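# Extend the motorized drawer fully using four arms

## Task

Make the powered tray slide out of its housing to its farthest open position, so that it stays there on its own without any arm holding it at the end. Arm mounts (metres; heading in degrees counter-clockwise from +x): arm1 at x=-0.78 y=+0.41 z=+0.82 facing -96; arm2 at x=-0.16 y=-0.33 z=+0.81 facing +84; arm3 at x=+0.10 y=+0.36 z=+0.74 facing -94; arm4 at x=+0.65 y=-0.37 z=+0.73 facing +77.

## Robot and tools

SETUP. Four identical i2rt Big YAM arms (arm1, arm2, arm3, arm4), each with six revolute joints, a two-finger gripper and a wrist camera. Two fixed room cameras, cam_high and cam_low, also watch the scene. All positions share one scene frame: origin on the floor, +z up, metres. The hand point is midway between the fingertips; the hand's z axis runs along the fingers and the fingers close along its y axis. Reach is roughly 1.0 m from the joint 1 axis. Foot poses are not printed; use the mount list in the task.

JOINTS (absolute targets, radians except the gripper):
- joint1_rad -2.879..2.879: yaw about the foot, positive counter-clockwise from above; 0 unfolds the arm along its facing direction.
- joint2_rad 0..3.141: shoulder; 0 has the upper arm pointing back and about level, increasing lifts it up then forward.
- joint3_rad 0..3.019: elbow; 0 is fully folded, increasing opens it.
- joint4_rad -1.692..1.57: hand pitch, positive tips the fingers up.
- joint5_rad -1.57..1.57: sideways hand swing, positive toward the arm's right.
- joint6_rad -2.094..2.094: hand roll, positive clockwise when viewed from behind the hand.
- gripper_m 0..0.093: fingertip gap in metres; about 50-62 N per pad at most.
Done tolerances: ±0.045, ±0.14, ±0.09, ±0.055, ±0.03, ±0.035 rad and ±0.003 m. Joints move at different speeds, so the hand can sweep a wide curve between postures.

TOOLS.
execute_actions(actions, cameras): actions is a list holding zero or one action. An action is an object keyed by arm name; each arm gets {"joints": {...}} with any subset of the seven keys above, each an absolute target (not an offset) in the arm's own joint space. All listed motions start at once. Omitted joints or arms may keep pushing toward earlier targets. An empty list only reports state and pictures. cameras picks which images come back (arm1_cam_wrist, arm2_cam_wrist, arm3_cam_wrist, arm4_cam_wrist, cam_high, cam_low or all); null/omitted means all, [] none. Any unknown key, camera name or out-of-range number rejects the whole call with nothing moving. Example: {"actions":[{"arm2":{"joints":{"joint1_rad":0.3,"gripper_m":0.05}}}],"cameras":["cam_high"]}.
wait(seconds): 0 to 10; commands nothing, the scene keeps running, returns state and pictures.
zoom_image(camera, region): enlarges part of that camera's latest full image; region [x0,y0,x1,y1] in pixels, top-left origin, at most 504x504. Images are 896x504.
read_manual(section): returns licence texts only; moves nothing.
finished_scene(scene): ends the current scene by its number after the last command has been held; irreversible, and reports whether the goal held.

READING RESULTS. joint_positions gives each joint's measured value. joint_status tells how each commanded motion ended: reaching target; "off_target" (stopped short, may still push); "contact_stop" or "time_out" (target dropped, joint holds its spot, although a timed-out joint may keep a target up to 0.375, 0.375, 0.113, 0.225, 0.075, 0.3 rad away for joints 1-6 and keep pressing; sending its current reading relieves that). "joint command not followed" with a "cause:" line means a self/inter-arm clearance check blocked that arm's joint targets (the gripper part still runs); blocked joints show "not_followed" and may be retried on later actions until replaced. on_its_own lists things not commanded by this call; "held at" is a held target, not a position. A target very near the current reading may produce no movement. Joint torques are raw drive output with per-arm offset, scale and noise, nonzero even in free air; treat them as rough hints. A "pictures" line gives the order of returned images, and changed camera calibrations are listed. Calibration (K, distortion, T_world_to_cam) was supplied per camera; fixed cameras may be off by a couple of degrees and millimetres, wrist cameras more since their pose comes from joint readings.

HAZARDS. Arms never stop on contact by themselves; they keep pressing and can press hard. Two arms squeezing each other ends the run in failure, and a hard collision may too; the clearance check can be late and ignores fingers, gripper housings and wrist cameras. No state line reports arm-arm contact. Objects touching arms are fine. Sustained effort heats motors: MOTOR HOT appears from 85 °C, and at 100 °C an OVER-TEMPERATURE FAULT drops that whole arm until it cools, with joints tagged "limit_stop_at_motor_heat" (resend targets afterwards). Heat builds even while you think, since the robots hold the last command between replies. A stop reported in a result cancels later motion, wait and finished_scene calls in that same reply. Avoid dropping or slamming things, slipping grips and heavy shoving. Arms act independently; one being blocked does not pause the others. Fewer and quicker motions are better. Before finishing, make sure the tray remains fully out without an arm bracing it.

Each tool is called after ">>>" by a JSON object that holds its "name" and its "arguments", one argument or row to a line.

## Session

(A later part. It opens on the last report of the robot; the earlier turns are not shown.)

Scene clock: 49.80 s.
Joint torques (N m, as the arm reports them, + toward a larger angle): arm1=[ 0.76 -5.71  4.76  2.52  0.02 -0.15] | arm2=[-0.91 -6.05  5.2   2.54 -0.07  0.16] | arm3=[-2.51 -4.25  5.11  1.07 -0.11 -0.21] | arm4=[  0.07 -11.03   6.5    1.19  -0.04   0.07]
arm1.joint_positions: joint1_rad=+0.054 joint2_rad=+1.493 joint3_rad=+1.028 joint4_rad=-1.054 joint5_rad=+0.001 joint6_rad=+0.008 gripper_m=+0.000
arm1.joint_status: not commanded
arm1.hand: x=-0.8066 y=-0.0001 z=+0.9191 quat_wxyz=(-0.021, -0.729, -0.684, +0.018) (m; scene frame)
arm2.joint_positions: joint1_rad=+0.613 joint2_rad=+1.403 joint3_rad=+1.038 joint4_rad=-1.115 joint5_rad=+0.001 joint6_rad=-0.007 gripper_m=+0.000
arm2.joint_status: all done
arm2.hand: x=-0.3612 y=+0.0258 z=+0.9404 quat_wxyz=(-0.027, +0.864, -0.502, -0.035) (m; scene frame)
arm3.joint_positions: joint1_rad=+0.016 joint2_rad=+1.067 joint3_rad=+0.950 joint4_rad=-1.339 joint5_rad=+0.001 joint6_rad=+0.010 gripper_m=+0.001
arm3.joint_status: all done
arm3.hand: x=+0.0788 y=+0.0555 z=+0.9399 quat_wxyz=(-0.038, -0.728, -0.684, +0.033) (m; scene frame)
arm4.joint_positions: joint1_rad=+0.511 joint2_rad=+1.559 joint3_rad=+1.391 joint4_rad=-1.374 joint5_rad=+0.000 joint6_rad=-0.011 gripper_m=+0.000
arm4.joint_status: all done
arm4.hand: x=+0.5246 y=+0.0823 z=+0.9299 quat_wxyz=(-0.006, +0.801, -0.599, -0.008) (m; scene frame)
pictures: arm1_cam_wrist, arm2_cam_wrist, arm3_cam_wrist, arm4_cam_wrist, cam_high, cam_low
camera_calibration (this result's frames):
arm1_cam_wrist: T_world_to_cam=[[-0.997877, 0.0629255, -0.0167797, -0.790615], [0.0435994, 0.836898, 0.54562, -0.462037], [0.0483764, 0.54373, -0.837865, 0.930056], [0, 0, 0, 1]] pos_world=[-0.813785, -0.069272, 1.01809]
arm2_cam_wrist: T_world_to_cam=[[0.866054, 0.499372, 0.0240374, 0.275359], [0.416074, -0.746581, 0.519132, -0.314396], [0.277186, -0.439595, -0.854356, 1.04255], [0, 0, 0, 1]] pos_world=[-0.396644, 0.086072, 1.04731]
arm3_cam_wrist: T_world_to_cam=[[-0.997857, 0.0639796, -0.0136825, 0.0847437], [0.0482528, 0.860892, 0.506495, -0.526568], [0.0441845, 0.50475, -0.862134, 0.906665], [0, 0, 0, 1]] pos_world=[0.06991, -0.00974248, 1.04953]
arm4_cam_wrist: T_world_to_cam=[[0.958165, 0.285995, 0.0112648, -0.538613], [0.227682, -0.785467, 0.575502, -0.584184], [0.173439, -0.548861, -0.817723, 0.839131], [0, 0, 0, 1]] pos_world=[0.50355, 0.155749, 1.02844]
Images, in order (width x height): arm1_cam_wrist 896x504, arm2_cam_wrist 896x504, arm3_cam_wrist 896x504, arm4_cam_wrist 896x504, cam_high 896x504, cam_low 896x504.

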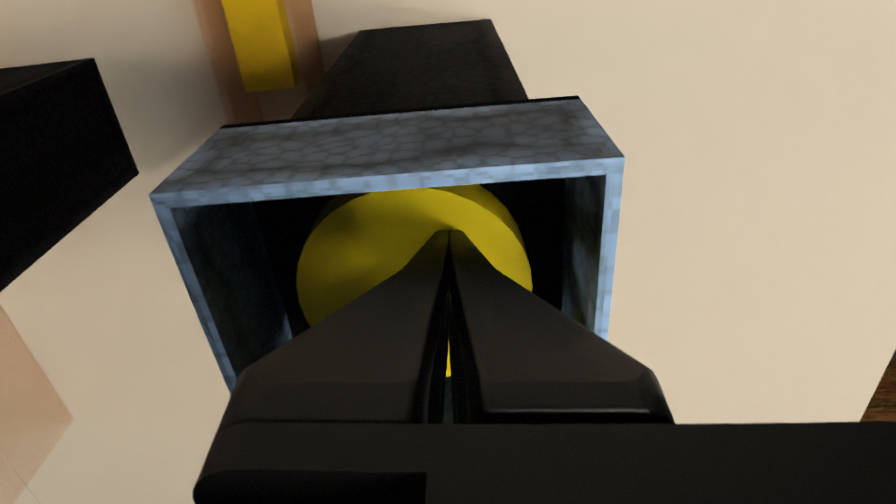

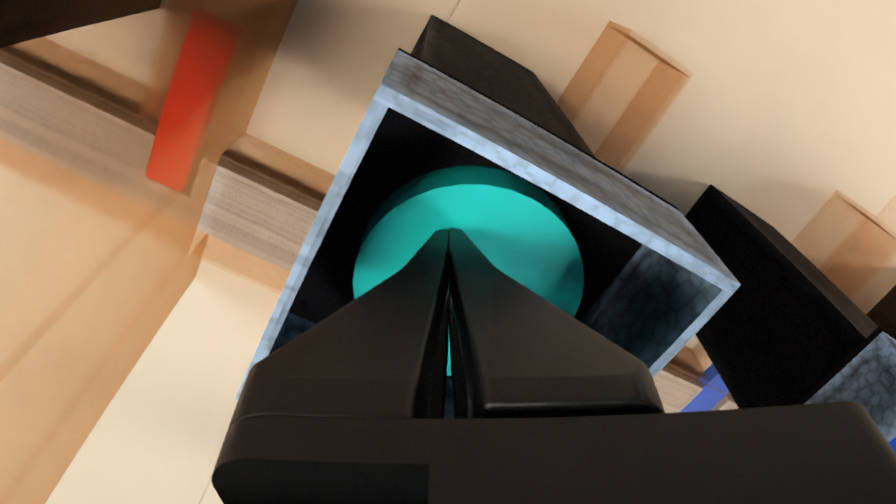

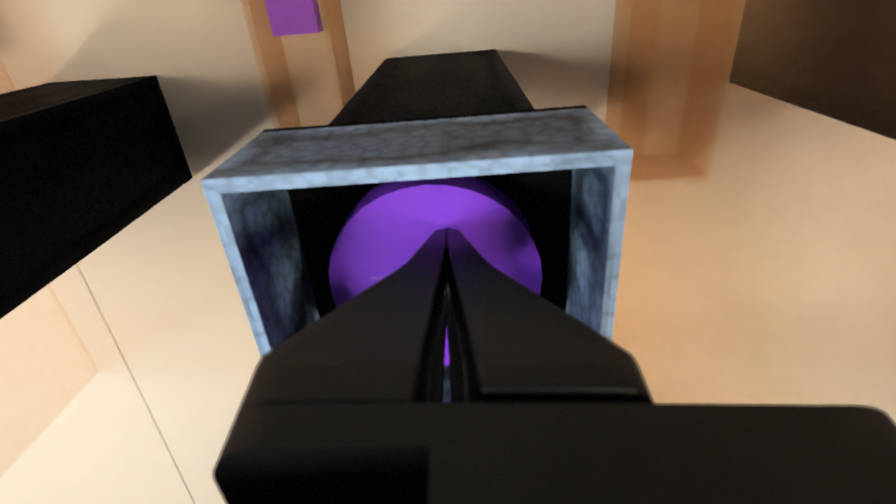

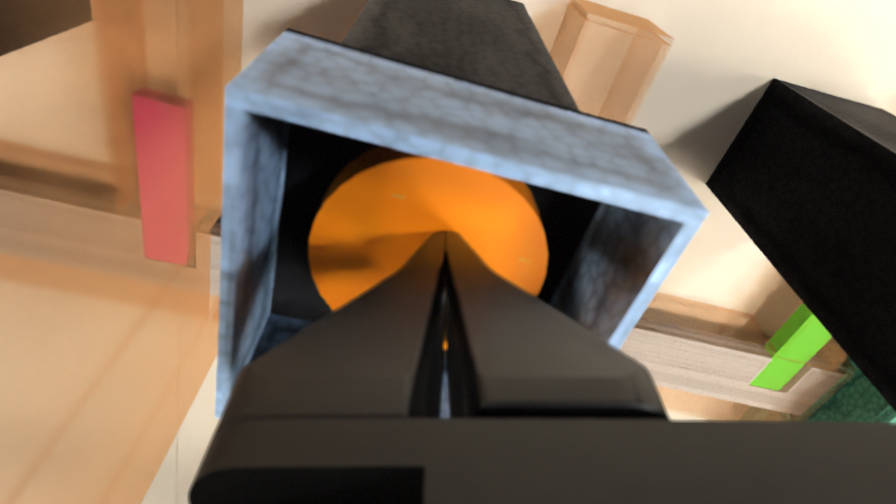

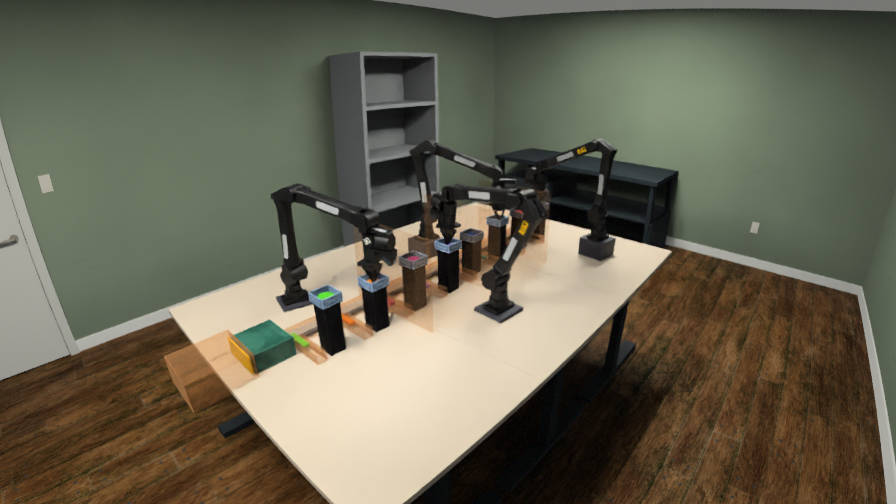

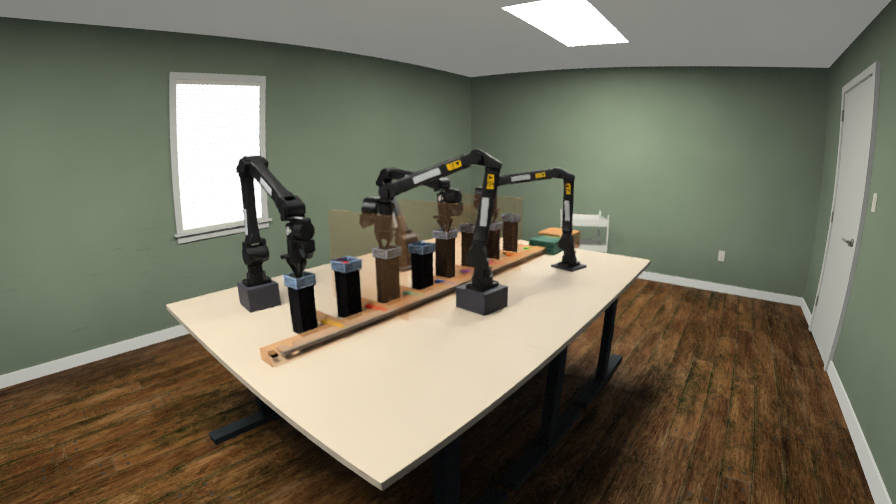

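>>> {"name": "wait", "arguments": {
  "seconds": 5
}}

Scene clock: 55.47 s.
Joint torques (N m, as the arm reports them, + toward a larger angle): arm1=[ 0.84 -5.74  4.78  2.48  0.02 -0.14] | arm2=[-0.9  -6.21  5.19  2.54 -0.08  0.18] | arm3=[-2.43 -4.44  5.12  1.05 -0.11 -0.21] | arm4=[  0.12 -11.02   6.49   1.19  -0.04   0.07]
arm1.joint_positions: joint1_rad=+0.054 joint2_rad=+1.493 joint3_rad=+1.028 joint4_rad=-1.054 joint5_rad=+0.001 joint6_rad=+0.008 gripper_m=+0.000
arm1.joint_status: not commanded
arm1.hand: x=-0.8066 y=-0.0001 z=+0.9191 quat_wxyz=(-0.021, -0.729, -0.684, +0.018) (m; scene frame)
arm2.joint_positions: joint1_rad=+0.613 joint2_rad=+1.403 joint3_rad=+1.038 joint4_rad=-1.115 joint5_rad=+0.001 joint6_rad=-0.007 gripper_m=+0.000
arm2.joint_status: all done
arm2.hand: x=-0.3612 y=+0.0258 z=+0.9404 quat_wxyz=(-0.027, +0.864, -0.502, -0.035) (m; scene frame)
arm3.joint_positions: joint1_rad=+0.016 joint2_rad=+1.067 joint3_rad=+0.950 joint4_rad=-1.339 joint5_rad=+0.001 joint6_rad=+0.010 gripper_m=+0.001
arm3.joint_status: all done
arm3.hand: x=+0.0788 y=+0.0555 z=+0.9399 quat_wxyz=(-0.038, -0.728, -0.684, +0.033) (m; scene frame)
arm4.joint_positions: joint1_rad=+0.511 joint2_rad=+1.559 joint3_rad=+1.391 joint4_rad=-1.374 joint5_rad=+0.000 joint6_rad=-0.011 gripper_m=+0.000
arm4.joint_status: all done
arm4.hand: x=+0.5246 y=+0.0823 z=+0.9299 quat_wxyz=(-0.006, +0.801, -0.599, -0.008) (m; scene frame)
wait: 5.00 s; at rest from the start
pictures: arm1_cam_wrist, arm2_cam_wrist, arm3_cam_wrist, arm4_cam_wrist, cam_high, cam_low
camera_calibration (this result's frames):
arm1_cam_wrist: T_world_to_cam=[[-0.997877, 0.0629255, -0.0167797, -0.790615], [0.0435994, 0.836898, 0.54562, -0.462037], [0.0483764, 0.54373, -0.837865, 0.930056], [0, 0, 0, 1]] pos_world=[-0.813785, -0.069272, 1.01809]
arm2_cam_wrist: T_world_to_cam=[[0.866054, 0.499372, 0.0240374, 0.275359], [0.416074, -0.746581, 0.519132, -0.314396], [0.277186, -0.439595, -0.854356, 1.04255], [0, 0, 0, 1]] pos_world=[-0.396644, 0.086072, 1.04731]
arm3_cam_wrist: T_world_to_cam=[[-0.997857, 0.0639796, -0.0136825, 0.0847437], [0.0482528, 0.860892, 0.506495, -0.526568], [0.0441845, 0.50475, -0.862134, 0.906665], [0, 0, 0, 1]] pos_world=[0.06991, -0.00974248, 1.04953]
arm4_cam_wrist: T_world_to_cam=[[0.958165, 0.285995, 0.0112648, -0.538613], [0.227682, -0.785467, 0.575502, -0.584184], [0.173439, -0.548861, -0.817723, 0.839131], [0, 0, 0, 1]] pos_world=[0.50355, 0.155749, 1.02844]
Images, in order (width x height): arm1_cam_wrist 896x504, arm2_cam_wrist 896x504, arm3_cam_wrist 896x504, arm4_cam_wrist 896x504, cam_high 896x504, cam_low 896x504.

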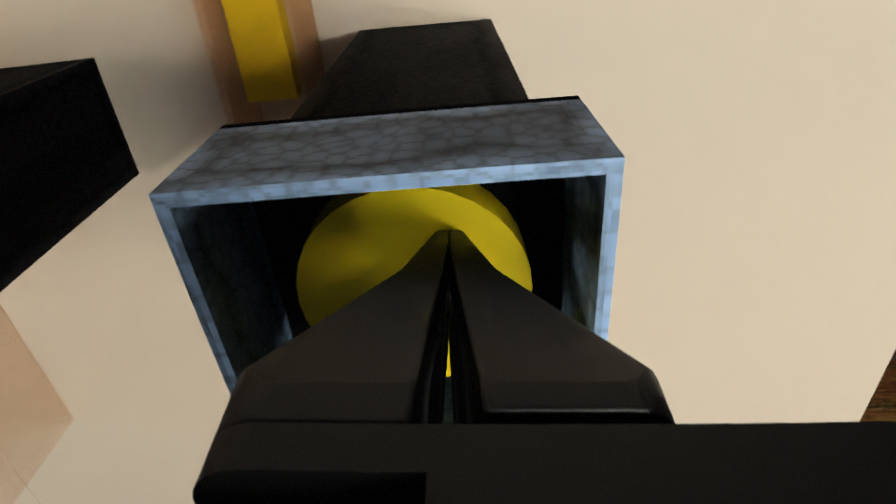

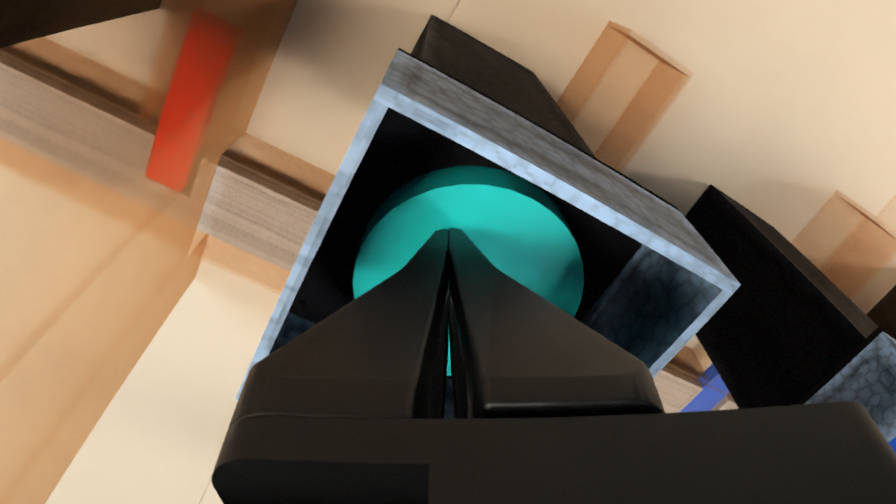

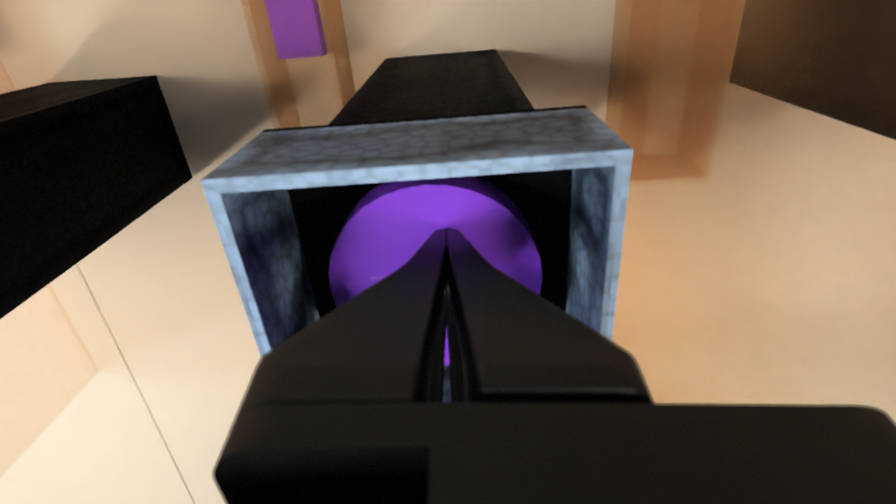

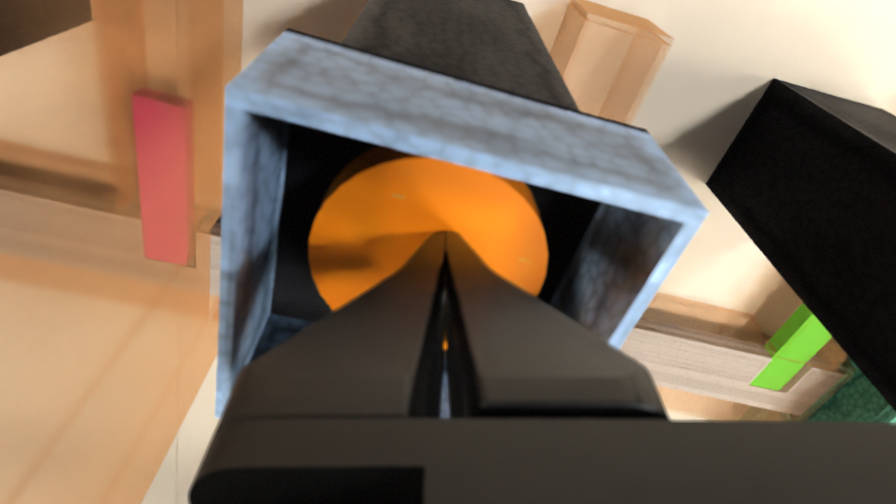

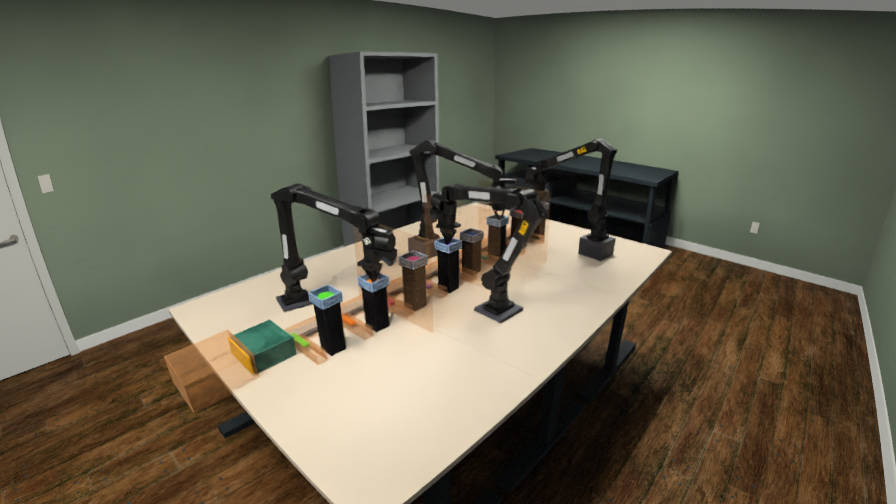

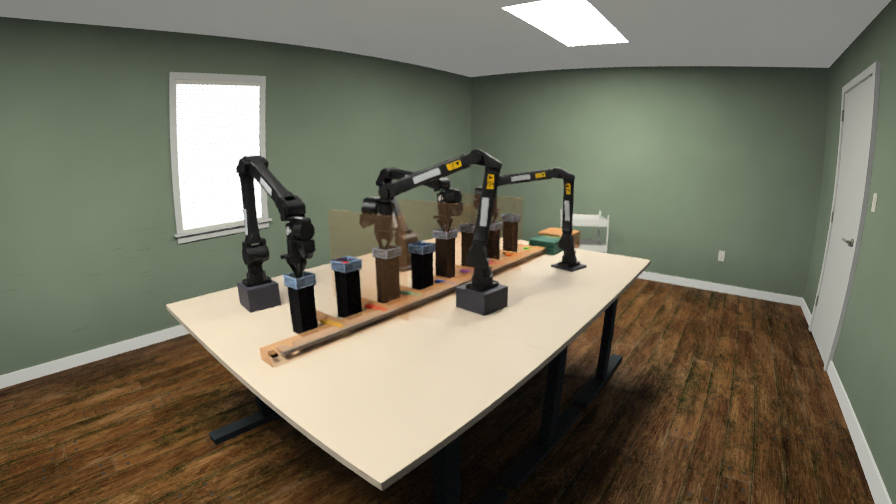

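>>> {"name": "zoom_image", "arguments": {
  "camera": "cam_high",
  "region": [220, 220, 560, 380]
}}

Region (220, 220, 560, 380) of cam_high's 896x504 image, scaled by 1.482, with more detail than that image has; it fills the top 237 rows of this view, and the rest is white.

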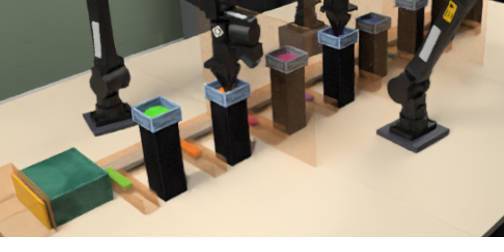

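>>> {"name": "wait", "arguments": {
  "seconds": 5
}}

Scene clock: 60.70 s.
Joint torques (N m, as the arm reports them, + toward a larger angle): arm1=[ 0.83 -5.47  4.8   2.47  0.02 -0.15] | arm2=[-0.84 -6.32  5.27  2.57 -0.09  0.2 ] | arm3=[-2.52 -4.44  5.15  1.03 -0.11 -0.2 ] | arm4=[  0.12 -11.03   6.49   1.19  -0.04   0.07]
arm1.joint_positions: joint1_rad=+0.054 joint2_rad=+1.493 joint3_rad=+1.028 joint4_rad=-1.054 joint5_rad=+0.001 joint6_rad=+0.008 gripper_m=+0.000
arm1.joint_status: not commanded
arm1.hand: x=-0.8066 y=-0.0001 z=+0.9191 quat_wxyz=(-0.021, -0.729, -0.684, +0.018) (m; scene frame)
arm2.joint_positions: joint1_rad=+0.613 joint2_rad=+1.403 joint3_rad=+1.038 joint4_rad=-1.115 joint5_rad=+0.001 joint6_rad=-0.007 gripper_m=+0.000
arm2.joint_status: all done
arm2.hand: x=-0.3612 y=+0.0258 z=+0.9404 quat_wxyz=(-0.027, +0.864, -0.502, -0.035) (m; scene frame)
arm3.joint_positions: joint1_rad=+0.016 joint2_rad=+1.067 joint3_rad=+0.950 joint4_rad=-1.339 joint5_rad=+0.001 joint6_rad=+0.010 gripper_m=+0.001
arm3.joint_status: all done
arm3.hand: x=+0.0788 y=+0.0555 z=+0.9399 quat_wxyz=(-0.038, -0.728, -0.684, +0.033) (m; scene frame)
arm4.joint_positions: joint1_rad=+0.511 joint2_rad=+1.559 joint3_rad=+1.391 joint4_rad=-1.374 joint5_rad=+0.000 joint6_rad=-0.011 gripper_m=+0.000
arm4.joint_status: all done
arm4.hand: x=+0.5246 y=+0.0823 z=+0.9299 quat_wxyz=(-0.006, +0.801, -0.599, -0.008) (m; scene frame)
wait: 5.00 s; at rest by 0.03 s
pictures: arm1_cam_wrist, arm2_cam_wrist, arm3_cam_wrist, arm4_cam_wrist, cam_high, cam_low
camera_calibration (this result's frames):
arm1_cam_wrist: T_world_to_cam=[[-0.997877, 0.0629255, -0.0167797, -0.790615], [0.0435994, 0.836898, 0.54562, -0.462037], [0.0483764, 0.54373, -0.837865, 0.930056], [0, 0, 0, 1]] pos_world=[-0.813785, -0.069272, 1.01809]
arm2_cam_wrist: T_world_to_cam=[[0.866054, 0.499372, 0.0240374, 0.275359], [0.416074, -0.746581, 0.519132, -0.314396], [0.277186, -0.439595, -0.854356, 1.04255], [0, 0, 0, 1]] pos_world=[-0.396644, 0.086072, 1.04731]
arm3_cam_wrist: T_world_to_cam=[[-0.997857, 0.0639796, -0.0136825, 0.0847437], [0.0482528, 0.860892, 0.506495, -0.526568], [0.0441845, 0.50475, -0.862134, 0.906665], [0, 0, 0, 1]] pos_world=[0.06991, -0.00974248, 1.04953]
arm4_cam_wrist: T_world_to_cam=[[0.958165, 0.285995, 0.0112648, -0.538613], [0.227682, -0.785467, 0.575502, -0.584184], [0.173439, -0.548861, -0.817723, 0.839131], [0, 0, 0, 1]] pos_world=[0.50355, 0.155749, 1.02844]
Images, in order (width x height): arm1_cam_wrist 896x504, arm2_cam_wrist 896x504, arm3_cam_wrist 896x504, arm4_cam_wrist 896x504, cam_high 896x504, cam_low 896x504.

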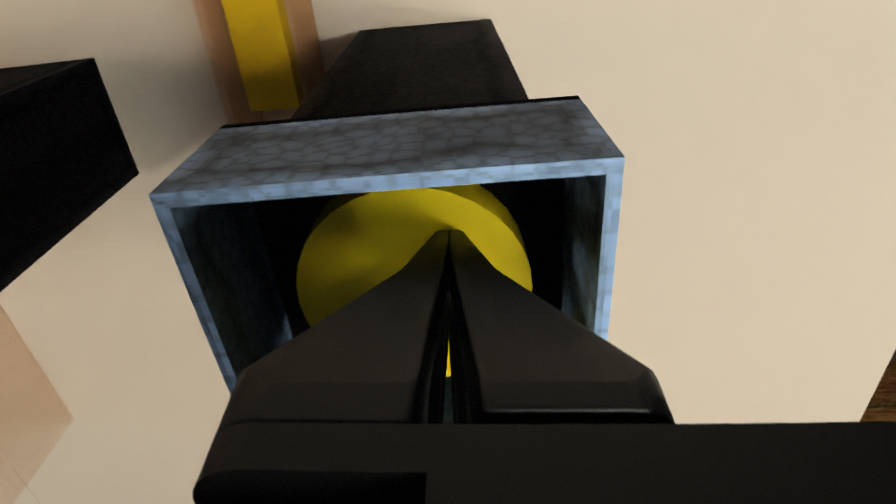

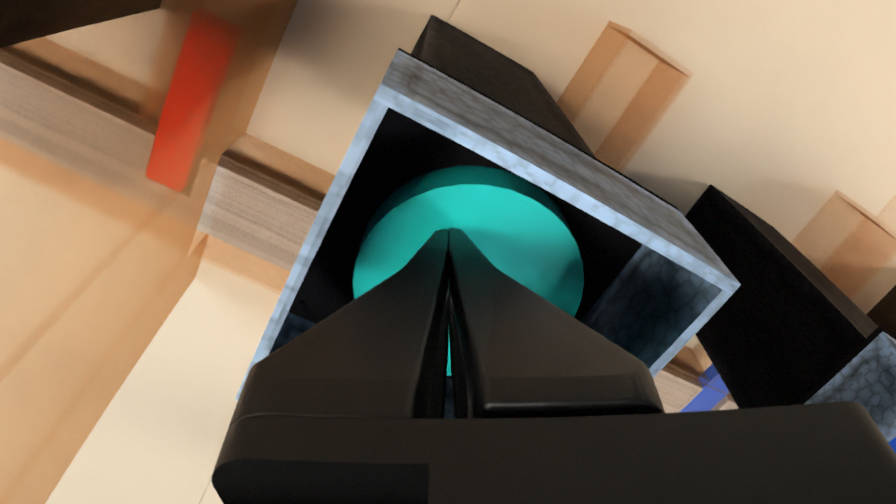

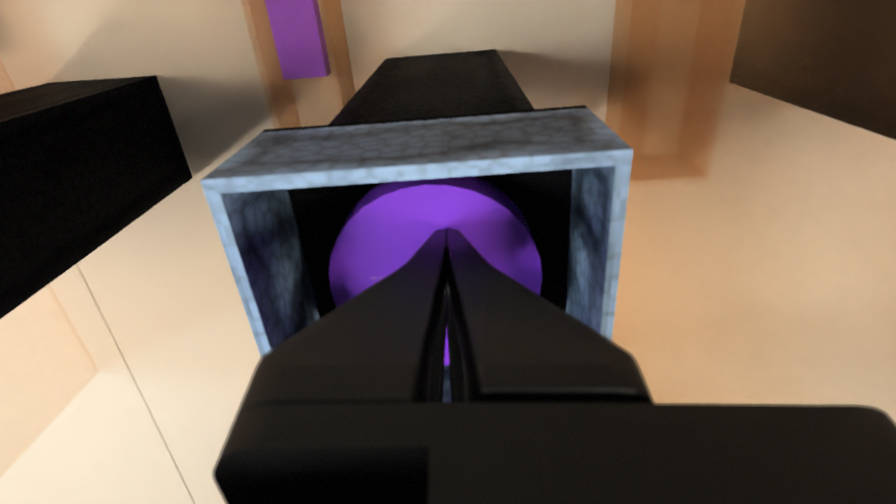

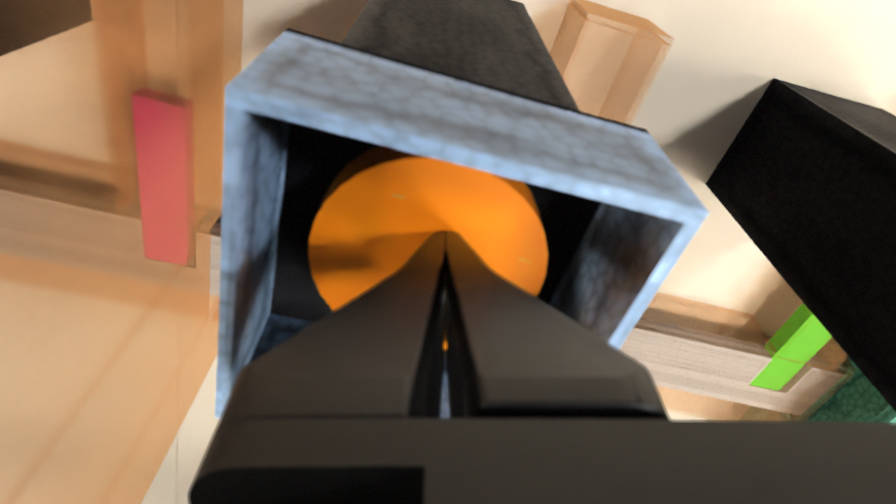

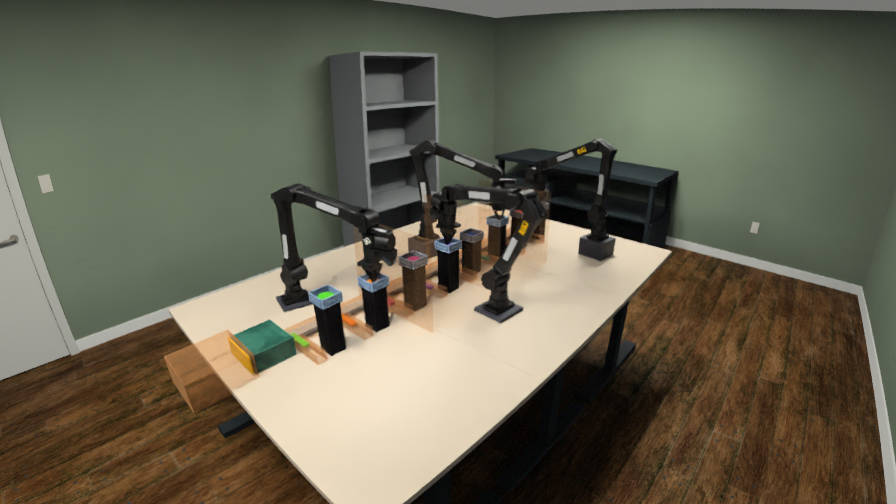

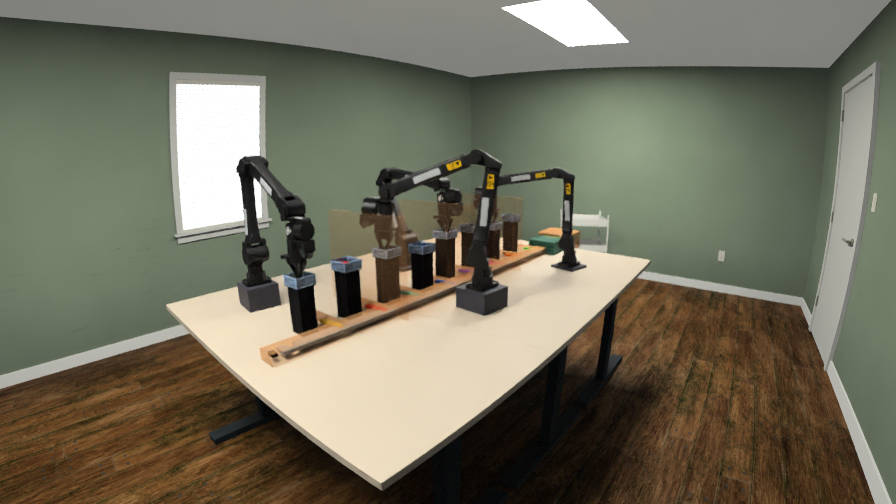

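>>> {"name": "zoom_image", "arguments": {
  "camera": "cam_low",
  "region": [250, 260, 500, 380]
}}

Region (250, 260, 500, 380) of cam_low's 896x504 image, scaled by 2.016, with more detail than that image has; it fills the top 242 rows of this view, and the rest is white.

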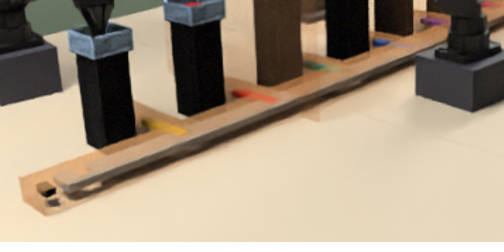

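>>> {"name": "wait", "arguments": {
  "seconds": 8
}}

Scene clock: 69.37 s.
Joint torques (N m, as the arm reports them, + toward a larger angle): arm1=[ 0.83 -5.53  4.78  2.49  0.01 -0.14] | arm2=[-1.04 -6.31  5.17  2.49 -0.08  0.16] | arm3=[-2.54 -4.3   5.15  1.08 -0.1  -0.21] | arm4=[  0.09 -11.03   6.48   1.19  -0.04   0.07]
arm1.joint_positions: joint1_rad=+0.054 joint2_rad=+1.493 joint3_rad=+1.028 joint4_rad=-1.054 joint5_rad=+0.001 joint6_rad=+0.008 gripper_m=+0.000
arm1.joint_status: not commanded
arm1.hand: x=-0.8066 y=-0.0001 z=+0.9191 quat_wxyz=(-0.021, -0.729, -0.684, +0.018) (m; scene frame)
arm2.joint_positions: joint1_rad=+0.613 joint2_rad=+1.403 joint3_rad=+1.038 joint4_rad=-1.115 joint5_rad=+0.001 joint6_rad=-0.007 gripper_m=+0.000
arm2.joint_status: all done
arm2.hand: x=-0.3612 y=+0.0258 z=+0.9404 quat_wxyz=(-0.027, +0.864, -0.502, -0.035) (m; scene frame)
arm3.joint_positions: joint1_rad=+0.016 joint2_rad=+1.067 joint3_rad=+0.950 joint4_rad=-1.339 joint5_rad=+0.001 joint6_rad=+0.010 gripper_m=+0.001
arm3.joint_status: all done
arm3.hand: x=+0.0788 y=+0.0555 z=+0.9399 quat_wxyz=(-0.038, -0.728, -0.684, +0.033) (m; scene frame)
arm4.joint_positions: joint1_rad=+0.511 joint2_rad=+1.559 joint3_rad=+1.391 joint4_rad=-1.374 joint5_rad=+0.000 joint6_rad=-0.011 gripper_m=+0.000
arm4.joint_status: all done
arm4.hand: x=+0.5246 y=+0.0823 z=+0.9299 quat_wxyz=(-0.006, +0.801, -0.599, -0.008) (m; scene frame)
wait: 8.00 s; at rest from the start
pictures: arm1_cam_wrist, arm2_cam_wrist, arm3_cam_wrist, arm4_cam_wrist, cam_high, cam_low
camera_calibration (this result's frames):
arm1_cam_wrist: T_world_to_cam=[[-0.997877, 0.0629255, -0.0167797, -0.790615], [0.0435994, 0.836898, 0.54562, -0.462037], [0.0483764, 0.54373, -0.837865, 0.930056], [0, 0, 0, 1]] pos_world=[-0.813785, -0.069272, 1.01809]
arm2_cam_wrist: T_world_to_cam=[[0.866054, 0.499372, 0.0240374, 0.275359], [0.416074, -0.746581, 0.519132, -0.314396], [0.277186, -0.439595, -0.854356, 1.04255], [0, 0, 0, 1]] pos_world=[-0.396644, 0.086072, 1.04731]
arm3_cam_wrist: T_world_to_cam=[[-0.997857, 0.0639796, -0.0136825, 0.0847437], [0.0482528, 0.860892, 0.506495, -0.526568], [0.0441845, 0.50475, -0.862134, 0.906665], [0, 0, 0, 1]] pos_world=[0.06991, -0.00974248, 1.04953]
arm4_cam_wrist: T_world_to_cam=[[0.958165, 0.285995, 0.0112648, -0.538613], [0.227682, -0.785467, 0.575502, -0.584184], [0.173439, -0.548861, -0.817723, 0.839131], [0, 0, 0, 1]] pos_world=[0.50355, 0.155749, 1.02844]
Images, in order (width x height): arm1_cam_wrist 896x504, arm2_cam_wrist 896x504, arm3_cam_wrist 896x504, arm4_cam_wrist 896x504, cam_high 896x504, cam_low 896x504.

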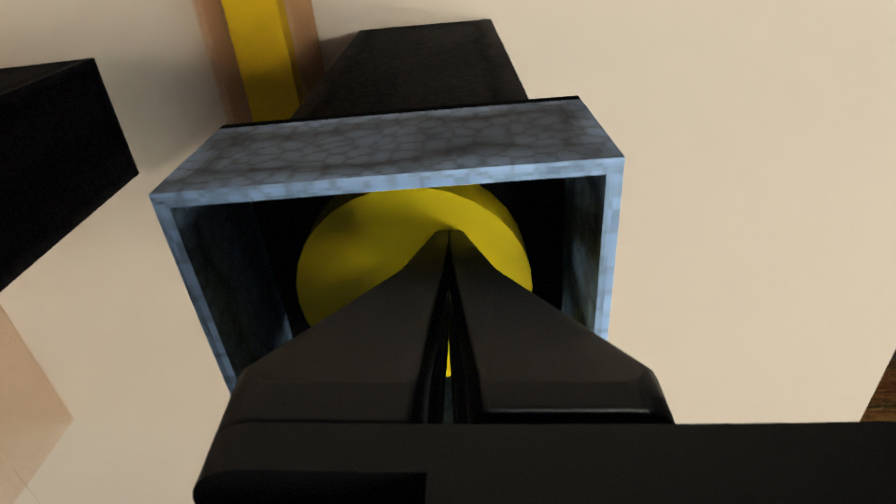

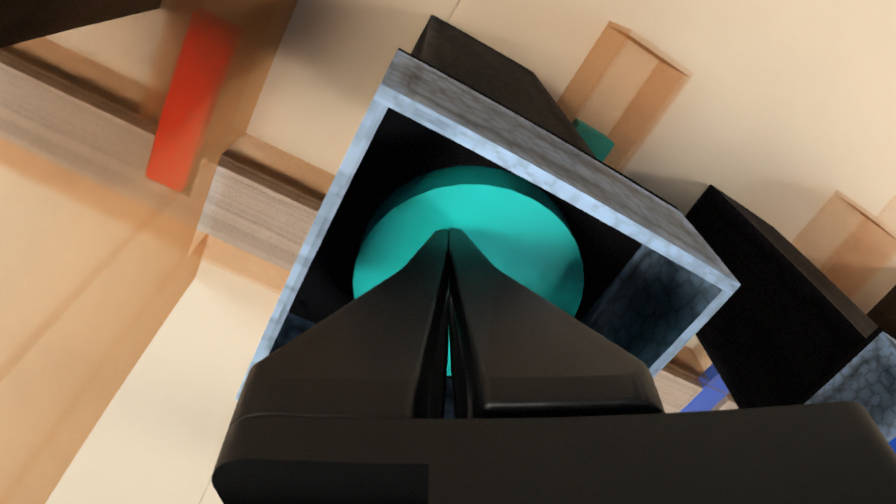

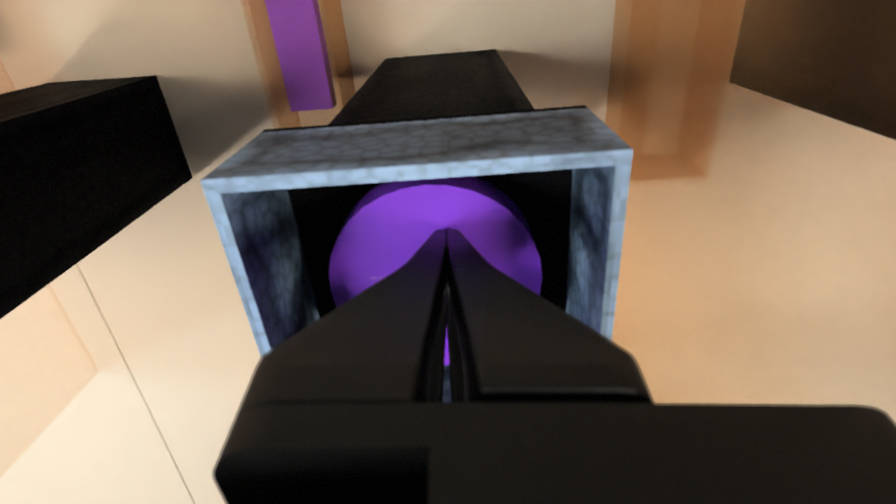

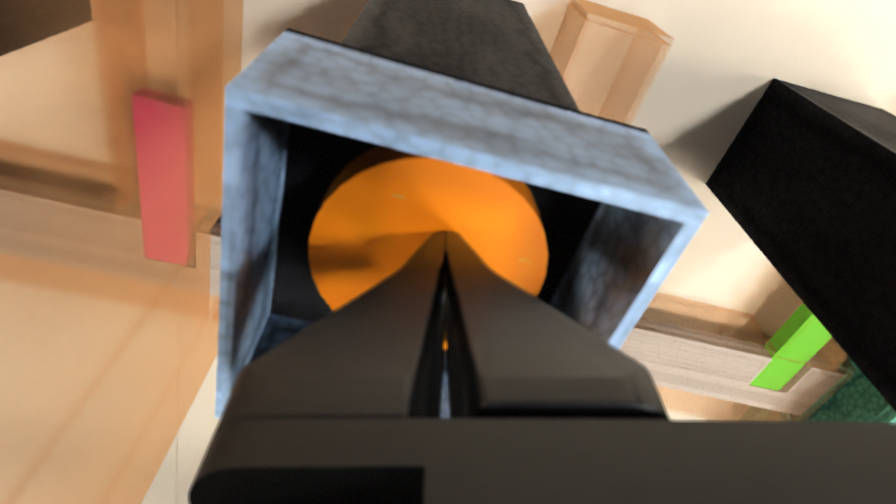

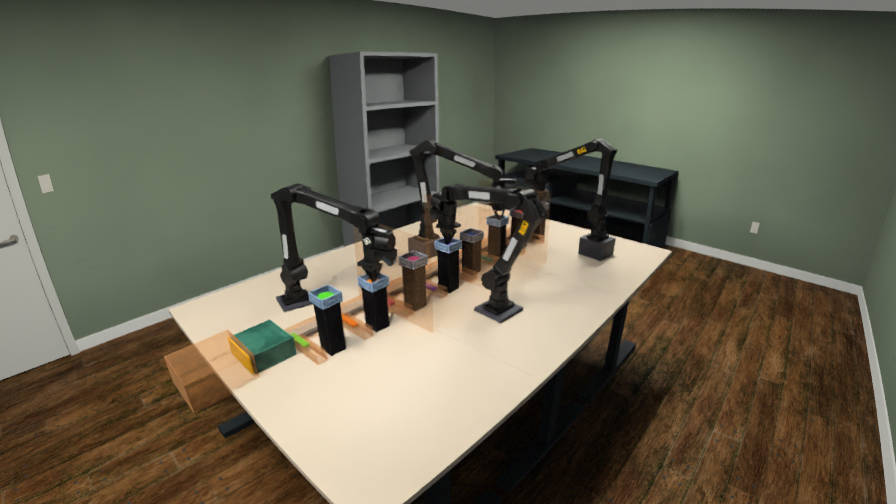

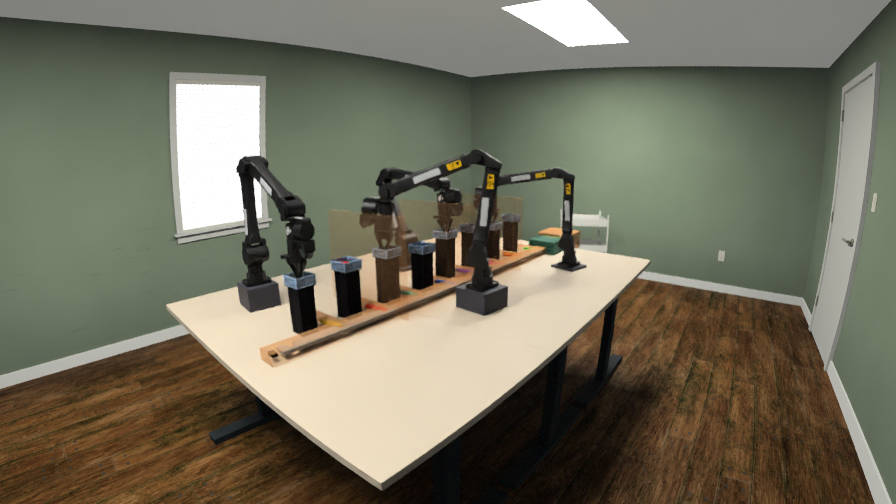

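>>> {"name": "zoom_image", "arguments": {
  "camera": "cam_low",
  "region": [250, 230, 560, 380]
}}

Region (250, 230, 560, 380) of cam_low's 896x504 image, scaled by 1.626, with more detail than that image has; it fills the top 244 rows of this view, and the rest is white.

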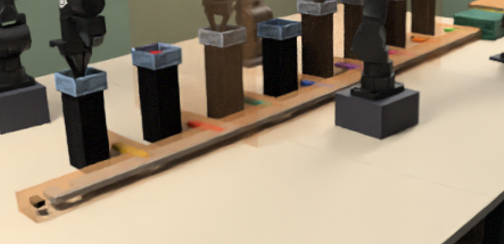

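>>> {"name": "zoom_image", "arguments": {
  "camera": "cam_high",
  "region": [260, 230, 520, 370]
}}

Region (260, 230, 520, 370) of cam_high's 896x504 image, scaled by 1.938, with more detail than that image has; it fills the top 271 rows of this view, and the rest is white.

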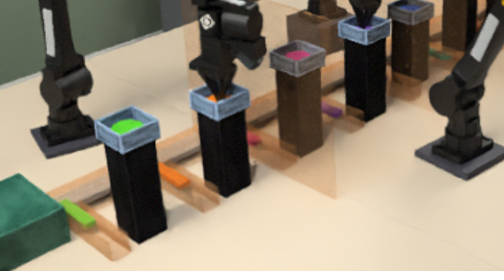

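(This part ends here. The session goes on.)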